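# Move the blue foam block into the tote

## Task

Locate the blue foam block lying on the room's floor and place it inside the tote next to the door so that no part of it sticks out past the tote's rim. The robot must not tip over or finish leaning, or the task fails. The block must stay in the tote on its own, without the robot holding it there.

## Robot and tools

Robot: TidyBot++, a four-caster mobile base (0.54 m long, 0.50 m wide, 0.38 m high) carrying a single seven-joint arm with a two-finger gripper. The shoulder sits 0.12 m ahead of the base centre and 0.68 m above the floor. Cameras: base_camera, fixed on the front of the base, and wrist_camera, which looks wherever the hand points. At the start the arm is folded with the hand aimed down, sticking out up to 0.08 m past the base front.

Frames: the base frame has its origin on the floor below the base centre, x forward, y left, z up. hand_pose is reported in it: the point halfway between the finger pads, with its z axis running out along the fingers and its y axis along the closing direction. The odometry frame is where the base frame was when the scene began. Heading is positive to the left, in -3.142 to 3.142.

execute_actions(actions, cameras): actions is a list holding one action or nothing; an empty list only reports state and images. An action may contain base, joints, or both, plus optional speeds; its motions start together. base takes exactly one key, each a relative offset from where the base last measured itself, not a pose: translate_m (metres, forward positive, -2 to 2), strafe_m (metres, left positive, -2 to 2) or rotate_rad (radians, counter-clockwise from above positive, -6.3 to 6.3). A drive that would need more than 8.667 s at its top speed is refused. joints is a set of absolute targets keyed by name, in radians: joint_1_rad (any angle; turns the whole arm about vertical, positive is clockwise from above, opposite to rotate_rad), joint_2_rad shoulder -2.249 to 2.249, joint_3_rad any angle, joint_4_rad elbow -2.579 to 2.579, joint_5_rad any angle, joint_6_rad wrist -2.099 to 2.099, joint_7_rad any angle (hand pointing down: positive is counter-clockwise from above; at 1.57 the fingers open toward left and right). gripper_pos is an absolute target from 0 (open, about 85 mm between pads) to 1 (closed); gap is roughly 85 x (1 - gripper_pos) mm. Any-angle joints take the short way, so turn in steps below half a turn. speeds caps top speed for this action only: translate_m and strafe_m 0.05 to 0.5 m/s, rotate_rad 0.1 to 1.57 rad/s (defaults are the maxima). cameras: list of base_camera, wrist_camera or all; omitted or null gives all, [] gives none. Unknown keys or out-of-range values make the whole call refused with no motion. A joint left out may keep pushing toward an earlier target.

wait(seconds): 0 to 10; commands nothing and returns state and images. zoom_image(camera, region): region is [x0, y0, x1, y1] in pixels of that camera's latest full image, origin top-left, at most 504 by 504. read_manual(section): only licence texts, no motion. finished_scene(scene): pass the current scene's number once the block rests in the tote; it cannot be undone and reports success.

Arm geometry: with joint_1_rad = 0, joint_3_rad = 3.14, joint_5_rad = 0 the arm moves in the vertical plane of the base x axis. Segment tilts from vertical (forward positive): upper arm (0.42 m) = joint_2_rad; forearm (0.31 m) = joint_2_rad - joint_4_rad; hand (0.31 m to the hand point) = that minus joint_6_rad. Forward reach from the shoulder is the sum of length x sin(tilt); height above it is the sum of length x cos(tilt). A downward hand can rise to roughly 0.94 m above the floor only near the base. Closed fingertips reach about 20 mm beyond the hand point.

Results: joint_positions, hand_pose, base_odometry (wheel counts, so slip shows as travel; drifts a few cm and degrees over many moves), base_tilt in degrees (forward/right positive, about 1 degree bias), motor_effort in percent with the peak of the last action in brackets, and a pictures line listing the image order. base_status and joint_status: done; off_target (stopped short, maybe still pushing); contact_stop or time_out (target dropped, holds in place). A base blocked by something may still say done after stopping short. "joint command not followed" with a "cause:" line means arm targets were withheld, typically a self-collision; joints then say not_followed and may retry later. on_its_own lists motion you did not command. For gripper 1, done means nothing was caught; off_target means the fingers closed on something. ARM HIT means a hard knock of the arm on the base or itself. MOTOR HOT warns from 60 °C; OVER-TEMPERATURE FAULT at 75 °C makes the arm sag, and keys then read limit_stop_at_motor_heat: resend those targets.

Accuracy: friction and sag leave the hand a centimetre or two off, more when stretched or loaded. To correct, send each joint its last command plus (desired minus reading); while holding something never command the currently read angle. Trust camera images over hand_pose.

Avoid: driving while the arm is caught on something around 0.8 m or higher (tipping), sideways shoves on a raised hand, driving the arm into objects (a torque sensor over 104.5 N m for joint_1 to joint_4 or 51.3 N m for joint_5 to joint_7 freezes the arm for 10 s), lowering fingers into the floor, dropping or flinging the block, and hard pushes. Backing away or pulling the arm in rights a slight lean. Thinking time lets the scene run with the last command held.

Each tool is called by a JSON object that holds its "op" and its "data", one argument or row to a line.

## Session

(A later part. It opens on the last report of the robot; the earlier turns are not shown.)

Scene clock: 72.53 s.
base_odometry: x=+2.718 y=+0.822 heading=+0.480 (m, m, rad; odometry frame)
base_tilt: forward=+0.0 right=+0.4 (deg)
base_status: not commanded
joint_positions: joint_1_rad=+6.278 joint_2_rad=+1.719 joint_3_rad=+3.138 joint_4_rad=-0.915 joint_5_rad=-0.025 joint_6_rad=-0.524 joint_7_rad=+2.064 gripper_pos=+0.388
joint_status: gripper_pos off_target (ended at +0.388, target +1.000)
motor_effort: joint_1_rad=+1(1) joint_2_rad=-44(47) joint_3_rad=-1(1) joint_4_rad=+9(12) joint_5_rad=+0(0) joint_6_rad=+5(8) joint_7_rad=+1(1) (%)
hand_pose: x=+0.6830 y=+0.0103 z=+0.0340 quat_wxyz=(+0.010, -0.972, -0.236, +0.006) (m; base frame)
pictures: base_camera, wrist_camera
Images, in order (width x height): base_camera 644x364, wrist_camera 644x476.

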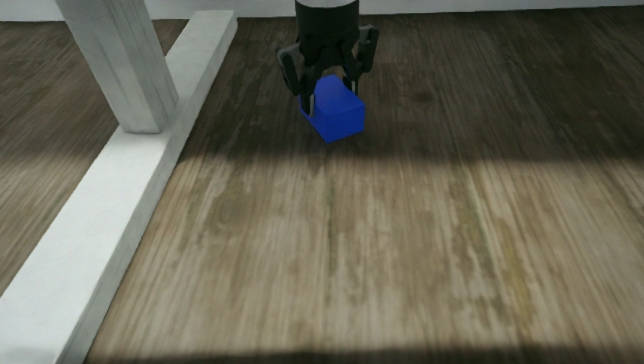

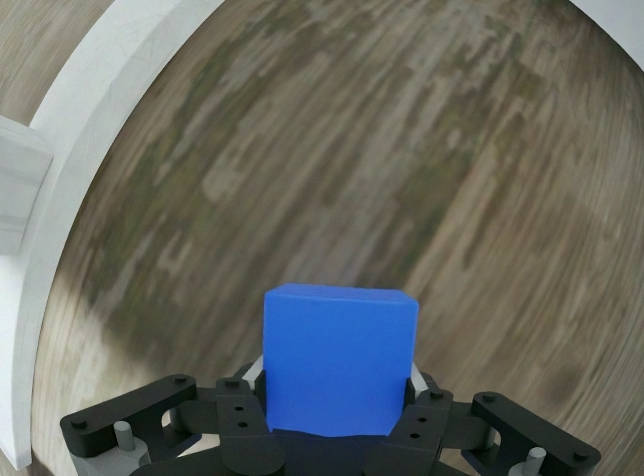

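Gripped. Lifting slightly and backing out from under the table.

{"op": "execute_actions", "data": {
  "actions": [
    {"joints":{"joint_2_rad":1.58,"joint_4_rad":-1.0}}
  ],
  "cameras": ["base_camera"]
}}

{"op": "execute_actions", "data": {
  "actions": [
    {"base":{"translate_m":-0.8}}
  ],
  "cameras": []
}}

{"op": "execute_actions", "data": {
  "actions": [
    {"base":{"strafe_m":-1.27},"joints":{"joint_1_rad":6.283,"joint_2_rad":-0.33,"joint_4_rad":-2.3,"joint_6_rad":-0.6,"joint_7_rad":1.57}}
  ]
}}

Scene clock: 74.50 s.
base_odometry: x=+2.718 y=+0.822 heading=+0.480 (m, m, rad; odometry frame)
base_tilt: forward=+0.0 right=+0.5 (deg)
base_status: not commanded
joint_positions: joint_1_rad=+6.278 joint_2_rad=+1.580 joint_3_rad=+3.138 joint_4_rad=-0.982 joint_5_rad=-0.025 joint_6_rad=-0.524 joint_7_rad=+2.064 gripper_pos=+0.388
joint_status: all done
motor_effort: joint_1_rad=+0(0) joint_2_rad=-49(52) joint_3_rad=-1(1) joint_4_rad=+9(10) joint_5_rad=+0(0) joint_6_rad=+1(6) joint_7_rad=+1(1) (%)
hand_pose: x=+0.7297 y=+0.0106 z=+0.1045 quat_wxyz=(+0.001, -0.971, -0.236, -0.029) (m; base frame)
pictures: base_camera
Images, in order (width x height): base_camera 644x364.

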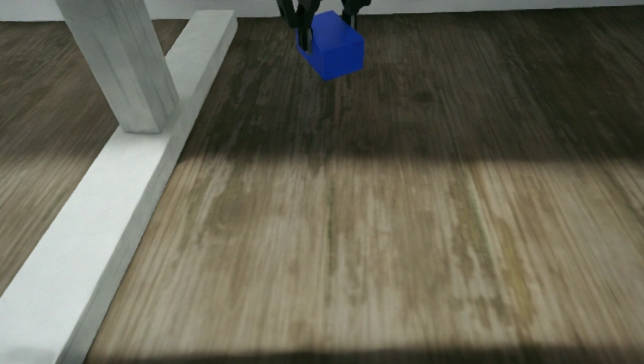

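Scene clock: 77.50 s.
base_odometry: x=+2.008 y=+0.453 heading=+0.479 (m, m, rad; odometry frame)
base_tilt: forward=+0.0 right=+0.5 (deg)
base_status: done
joint_positions: joint_1_rad=+6.278 joint_2_rad=+1.579 joint_3_rad=+3.138 joint_4_rad=-0.985 joint_5_rad=-0.025 joint_6_rad=-0.524 joint_7_rad=+2.064 gripper_pos=+0.388
joint_status: not commanded
motor_effort: joint_1_rad=+0(5) joint_2_rad=-51(51) joint_3_rad=-1(2) joint_4_rad=+9(9) joint_5_rad=+0(1) joint_6_rad=+2(3) joint_7_rad=+1(1) (%)
hand_pose: x=+0.7276 y=+0.0104 z=+0.1039 quat_wxyz=(+0.002, -0.971, -0.236, -0.028) (m; base frame)
pictures: none
No camera images: the call's "cameras" was empty. Leave "cameras" out to get every camera's image.

Scene clock: 81.40 s.
base_odometry: x=+2.594 y=-0.674 heading=+0.480 (m, m, rad; odometry frame)
base_tilt: forward=-0.1 right=+0.4 (deg)
base_status: done
joint_positions: joint_1_rad=+6.278 joint_2_rad=-0.317 joint_3_rad=+3.138 joint_4_rad=-2.281 joint_5_rad=-0.025 joint_6_rad=-0.563 joint_7_rad=+1.599 gripper_pos=+0.388
joint_status: all done
motor_effort: joint_1_rad=+0(5) joint_2_rad=-7(53) joint_3_rad=+0(2) joint_4_rad=+17(17) joint_5_rad=+0(1) joint_6_rad=+7(6) joint_7_rad=+0(1) (%)
hand_pose: x=+0.4577 y=+0.0085 z=+0.7069 quat_wxyz=(+0.006, -0.953, -0.009, -0.302) (m; base frame)
pictures: base_camera, wrist_camera
Images, in order (width x height): base_camera 644x364, wrist_camera 644x476.

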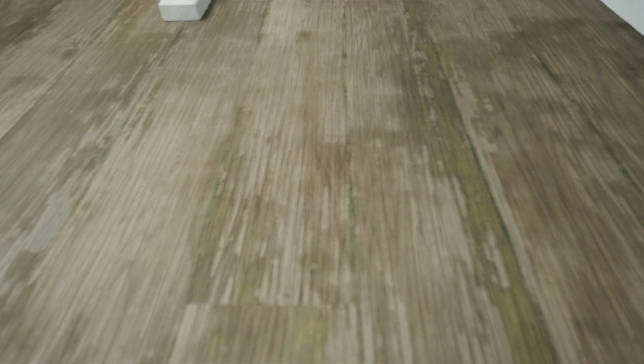

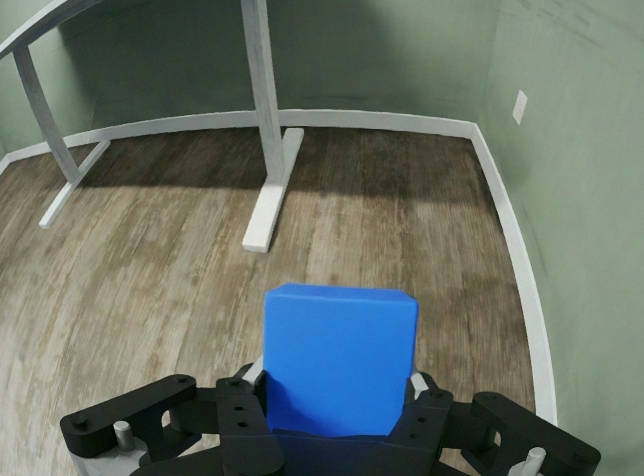

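{"op": "execute_actions", "data": {
  "actions": [
    {"joints":{"joint_1_rad":3.2,"joint_6_rad":-0.4}}
  ],
  "cameras": ["wrist_camera"]
}}

Scene clock: 85.97 s.
base_odometry: x=+2.594 y=-0.674 heading=+0.480 (m, m, rad; odometry frame)
base_tilt: forward=-0.1 right=+0.5 (deg)
base_status: not commanded
joint_positions: joint_1_rad=+3.223 joint_2_rad=-0.317 joint_3_rad=+3.138 joint_4_rad=-2.281 joint_5_rad=-0.025 joint_6_rad=-0.440 joint_7_rad=+1.599 gripper_pos=+0.388
joint_status: all done
motor_effort: joint_1_rad=+0(1) joint_2_rad=-6(7) joint_3_rad=+0(1) joint_4_rad=+17(17) joint_5_rad=-1(1) joint_6_rad=+7(7) joint_7_rad=+1(1) (%)
hand_pose: x=-0.2489 y=+0.0241 z=+0.7309 quat_wxyz=(+0.360, -0.032, -0.932, -0.011) (m; base frame)
pictures: wrist_camera
Images, in order (width x height): wrist_camera 644x476.

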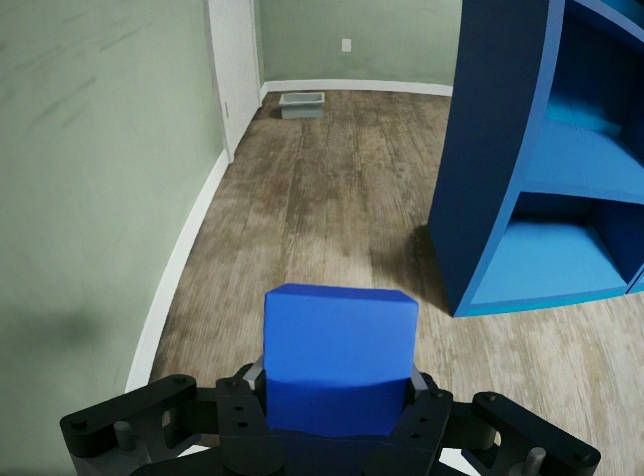

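{"op": "execute_actions", "data": {
  "actions": [
    {"base":{"translate_m":-1.9},"joints":{"joint_6_rad":-0.7}}
  ],
  "cameras": ["wrist_camera"]
}}

Scene clock: 91.37 s.
base_odometry: x=+0.909 y=-1.552 heading=+0.480 (m, m, rad; odometry frame)
base_tilt: forward=-0.1 right=+0.5 (deg)
base_status: done
joint_positions: joint_1_rad=+3.223 joint_2_rad=-0.321 joint_3_rad=+3.138 joint_4_rad=-2.296 joint_5_rad=-0.025 joint_6_rad=-0.683 joint_7_rad=+1.599 gripper_pos=+0.388
joint_status: all done
motor_effort: joint_1_rad=+0(0) joint_2_rad=-6(8) joint_3_rad=+0(1) joint_4_rad=+16(19) joint_5_rad=-1(0) joint_6_rad=+5(7) joint_7_rad=+1(0) (%)
hand_pose: x=-0.1813 y=+0.0172 z=+0.6815 quat_wxyz=(+0.239, -0.032, -0.970, -0.003) (m; base frame)
pictures: wrist_camera
Images, in order (width x height): wrist_camera 644x476.

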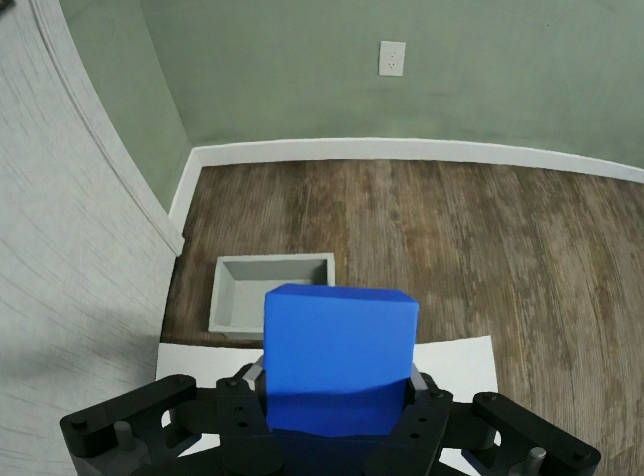

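{"op": "execute_actions", "data": {
  "actions": [
    {"base":{"translate_m":0.13},"joints":{"joint_1_rad":3.0,"joint_2_rad":1.3,"joint_4_rad":-0.78,"joint_6_rad":-1.08,"joint_7_rad":1.57}}
  ],
  "cameras": ["wrist_camera"]
}}

Scene clock: 95.13 s.
base_odometry: x=+1.025 y=-1.492 heading=+0.480 (m, m, rad; odometry frame)
base_tilt: forward=-0.1 right=+0.5 (deg)
base_status: done
joint_positions: joint_1_rad=+3.024 joint_2_rad=+1.294 joint_3_rad=+3.138 joint_4_rad=-0.804 joint_5_rad=-0.025 joint_6_rad=-1.041 joint_7_rad=+1.599 gripper_pos=+0.388
joint_status: all done
motor_effort: joint_1_rad=+1(0) joint_2_rad=-53(55) joint_3_rad=-1(1) joint_4_rad=+12(17) joint_5_rad=+0(1) joint_6_rad=+1(5) joint_7_rad=+1(1) (%)
hand_pose: x=-0.5522 y=-0.0890 z=+0.3273 quat_wxyz=(+0.000, +0.067, -0.998, +0.013) (m; base frame)
pictures: wrist_camera
Images, in order (width x height): wrist_camera 644x476.

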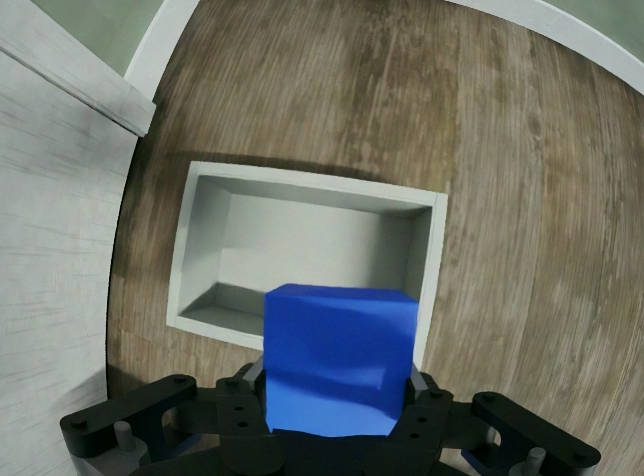

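{"op": "execute_actions", "data": {
  "actions": [
    {"base":{"translate_m":-0.04},"joints":{"joint_1_rad":2.96,"joint_2_rad":1.5,"joint_4_rad":-0.63,"joint_6_rad":-0.98,"joint_7_rad":1.42}}
  ],
  "cameras": ["wrist_camera"]
}}

Scene clock: 97.60 s.
base_odometry: x=+0.989 y=-1.510 heading=+0.480 (m, m, rad; odometry frame)
base_tilt: forward=-0.1 right=+0.5 (deg)
base_status: done
joint_positions: joint_1_rad=+2.980 joint_2_rad=+1.507 joint_3_rad=+3.138 joint_4_rad=-0.651 joint_5_rad=-0.025 joint_6_rad=-1.018 joint_7_rad=+1.448 gripper_pos=+0.388
joint_status: all done
motor_effort: joint_1_rad=+0(2) joint_2_rad=-53(59) joint_3_rad=-1(1) joint_4_rad=+13(13) joint_5_rad=-1(1) joint_6_rad=+2(2) joint_7_rad=+0(1) (%)
hand_pose: x=-0.5416 y=-0.1177 z=+0.2236 quat_wxyz=(-0.019, +0.013, -1.000, +0.010) (m; base frame)
pictures: wrist_camera
Images, in order (width x height): wrist_camera 644x476.

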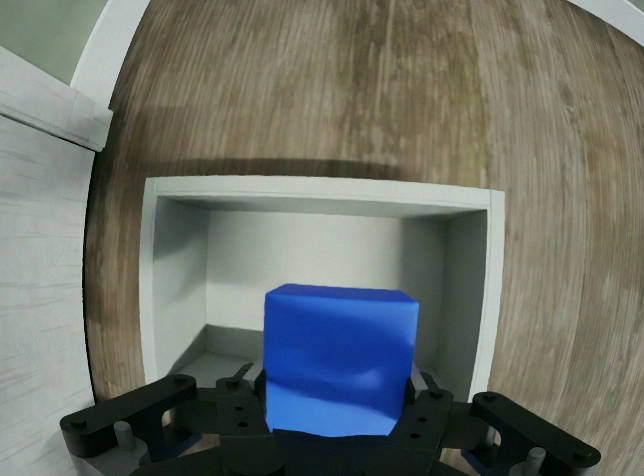

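{"op": "execute_actions", "data": {
  "actions": [
    {"base":{"translate_m":-0.04}}
  ],
  "cameras": []
}}

{"op": "execute_actions", "data": {
  "actions": [
    {"joints":{"joint_2_rad":1.72,"joint_4_rad":-0.47,"joint_6_rad":-0.92}}
  ],
  "cameras": ["wrist_camera"]
}}

Scene clock: 99.00 s.
base_odometry: x=+0.954 y=-1.529 heading=+0.480 (m, m, rad; odometry frame)
base_tilt: forward=-0.1 right=+0.5 (deg)
base_status: done
joint_positions: joint_1_rad=+2.980 joint_2_rad=+1.507 joint_3_rad=+3.138 joint_4_rad=-0.646 joint_5_rad=-0.025 joint_6_rad=-1.015 joint_7_rad=+1.448 gripper_pos=+0.388
joint_status: not commanded
motor_effort: joint_1_rad=+1(1) joint_2_rad=-54(56) joint_3_rad=-1(1) joint_4_rad=+12(13) joint_5_rad=+0(0) joint_6_rad=+1(1) joint_7_rad=+1(1) (%)
hand_pose: x=-0.5449 y=-0.1183 z=+0.2249 quat_wxyz=(-0.015, +0.013, -1.000, +0.010) (m; base frame)
pictures: none
No camera images: the call's "cameras" was empty. Leave "cameras" out to get every camera's image.

Scene clock: 100.60 s.
base_odometry: x=+0.954 y=-1.529 heading=+0.480 (m, m, rad; odometry frame)
base_tilt: forward=-0.1 right=+0.4 (deg)
base_status: not commanded
joint_positions: joint_1_rad=+2.980 joint_2_rad=+1.728 joint_3_rad=+3.138 joint_4_rad=-0.490 joint_5_rad=-0.025 joint_6_rad=-0.958 joint_7_rad=+1.448 gripper_pos=+0.388
joint_status: all done
motor_effort: joint_1_rad=+0(0) joint_2_rad=-53(58) joint_3_rad=-1(1) joint_4_rad=+12(13) joint_5_rad=+0(0) joint_6_rad=+2(2) joint_7_rad=+1(1) (%)
hand_pose: x=-0.5263 y=-0.1149 z=+0.1153 quat_wxyz=(-0.019, +0.012, -1.000, +0.009) (m; base frame)
pictures: wrist_camera
Images, in order (width x height): wrist_camera 644x476.

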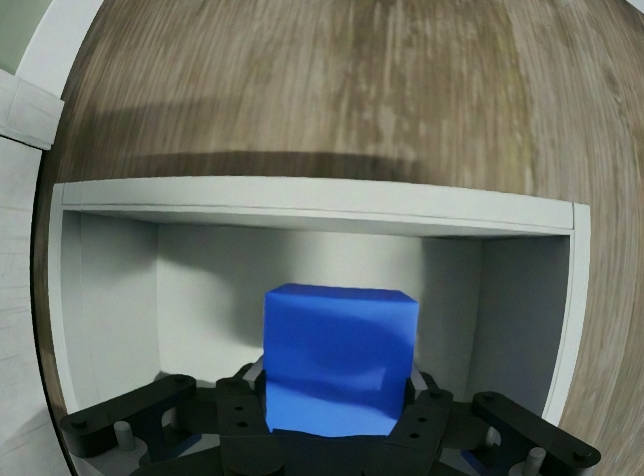

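{"op": "execute_actions", "data": {
  "actions": [
    {"joints":{"joint_2_rad":1.79,"joint_4_rad":-0.45,"joint_6_rad":-0.88}}
  ],
  "cameras": ["wrist_camera"]
}}

Scene clock: 102.07 s.
base_odometry: x=+0.954 y=-1.529 heading=+0.480 (m, m, rad; odometry frame)
base_tilt: forward=-0.1 right=+0.5 (deg)
base_status: not commanded
joint_positions: joint_1_rad=+2.980 joint_2_rad=+1.785 joint_3_rad=+3.138 joint_4_rad=-0.469 joint_5_rad=-0.025 joint_6_rad=-0.917 joint_7_rad=+1.448 gripper_pos=+0.388
joint_status: all done
motor_effort: joint_1_rad=+1(0) joint_2_rad=-52(54) joint_3_rad=-1(1) joint_4_rad=+11(12) joint_5_rad=+0(0) joint_6_rad=+2(1) joint_7_rad=+1(1) (%)
hand_pose: x=-0.5171 y=-0.1132 z=+0.0829 quat_wxyz=(-0.016, +0.011, -1.000, +0.009) (m; base frame)
pictures: wrist_camera
Images, in order (width x height): wrist_camera 644x476.

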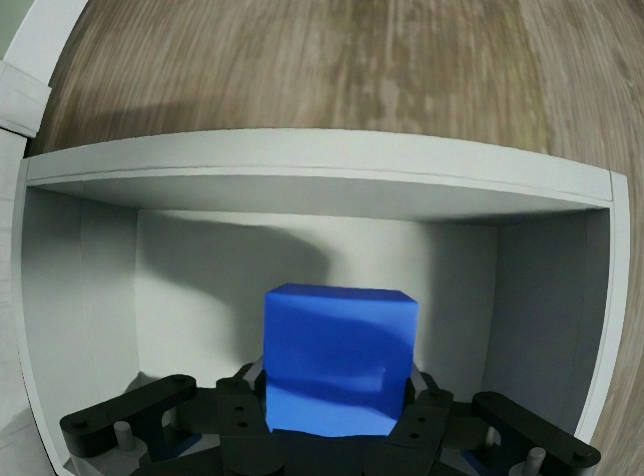

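{"op": "execute_actions", "data": {
  "actions": [
    {"joints":{"joint_2_rad":1.82,"joint_4_rad":-0.42,"joint_6_rad":-0.88}}
  ],
  "cameras": []
}}

{"op": "execute_actions", "data": {
  "actions": [
    {"joints":{"gripper_pos":0.15}}
  ],
  "cameras": ["wrist_camera"]
}}

{"op": "execute_actions", "data": {
  "actions": [
    {"joints":{"joint_2_rad":1.45,"joint_4_rad":-0.66,"joint_6_rad":-1.0}}
  ],
  "cameras": ["wrist_camera"]
}}

Scene clock: 103.47 s.
base_odometry: x=+0.954 y=-1.529 heading=+0.480 (m, m, rad; odometry frame)
base_tilt: forward=-0.1 right=+0.4 (deg)
base_status: not commanded
joint_positions: joint_1_rad=+2.980 joint_2_rad=+1.806 joint_3_rad=+3.138 joint_4_rad=-0.437 joint_5_rad=-0.025 joint_6_rad=-0.917 joint_7_rad=+1.448 gripper_pos=+0.388
joint_status: all done
motor_effort: joint_1_rad=+0(0) joint_2_rad=-52(54) joint_3_rad=-1(1) joint_4_rad=+11(12) joint_5_rad=+0(0) joint_6_rad=+1(2) joint_7_rad=+1(1) (%)
hand_pose: x=-0.5205 y=-0.1137 z=+0.0767 quat_wxyz=(-0.011, +0.011, -1.000, +0.010) (m; base frame)
pictures: none
No camera images: the call's "cameras" was empty. Leave "cameras" out to get every camera's image.

Scene clock: 104.50 s.
base_odometry: x=+0.954 y=-1.529 heading=+0.480 (m, m, rad; odometry frame)
base_tilt: forward=-0.1 right=+0.5 (deg)
base_status: not commanded
joint_positions: joint_1_rad=+2.980 joint_2_rad=+1.806 joint_3_rad=+3.138 joint_4_rad=-0.437 joint_5_rad=-0.025 joint_6_rad=-0.917 joint_7_rad=+1.448 gripper_pos=+0.150
joint_status: all done
motor_effort: joint_1_rad=+1(0) joint_2_rad=-52(52) joint_3_rad=-1(1) joint_4_rad=+11(12) joint_5_rad=+0(0) joint_6_rad=+1(2) joint_7_rad=+1(1) (%)
hand_pose: x=-0.5205 y=-0.1137 z=+0.0767 quat_wxyz=(-0.011, +0.011, -1.000, +0.010) (m; base frame)
pictures: wrist_camera
Images, in order (width x height): wrist_camera 644x476.

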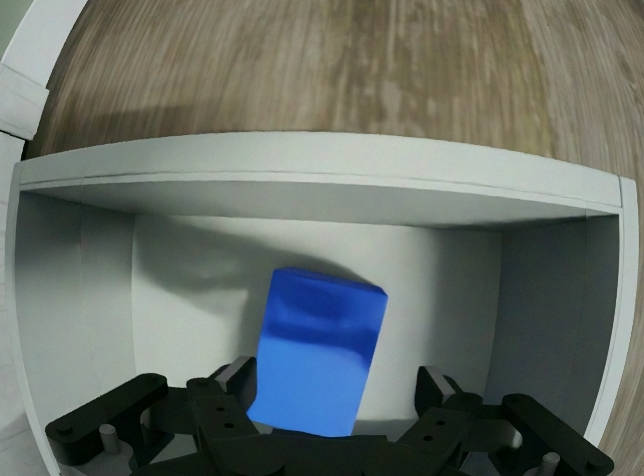

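Scene clock: 106.37 s.
base_odometry: x=+0.954 y=-1.529 heading=+0.480 (m, m, rad; odometry frame)
base_tilt: forward=-0.1 right=+0.5 (deg)
base_status: not commanded
joint_positions: joint_1_rad=+2.980 joint_2_rad=+1.445 joint_3_rad=+3.138 joint_4_rad=-0.640 joint_5_rad=-0.025 joint_6_rad=-0.962 joint_7_rad=+1.448 gripper_pos=+0.150
joint_status: all done
motor_effort: joint_1_rad=+0(0) joint_2_rad=-54(57) joint_3_rad=-1(1) joint_4_rad=+14(14) joint_5_rad=+0(0) joint_6_rad=+2(2) joint_7_rad=+1(1) (%)
hand_pose: x=-0.5904 y=-0.1255 z=+0.2700 quat_wxyz=(+0.045, +0.013, -0.999, +0.019) (m; base frame)
pictures: wrist_camera
Images, in order (width x height): wrist_camera 644x476.

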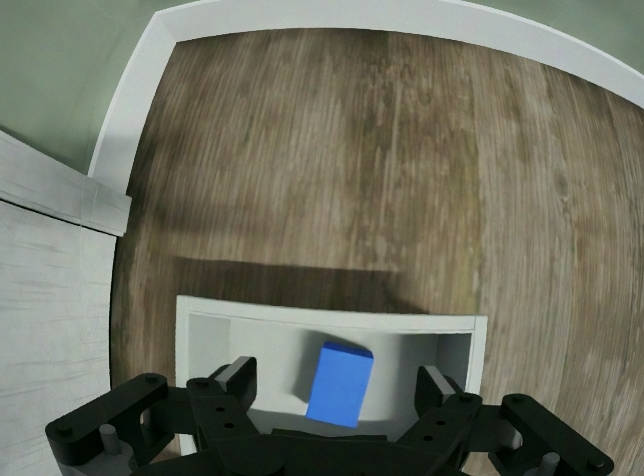

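The block is resting inside the tote.

{"op": "finished_scene", "data": {
  "scene": 1
}}

The scene is finished: the task was done.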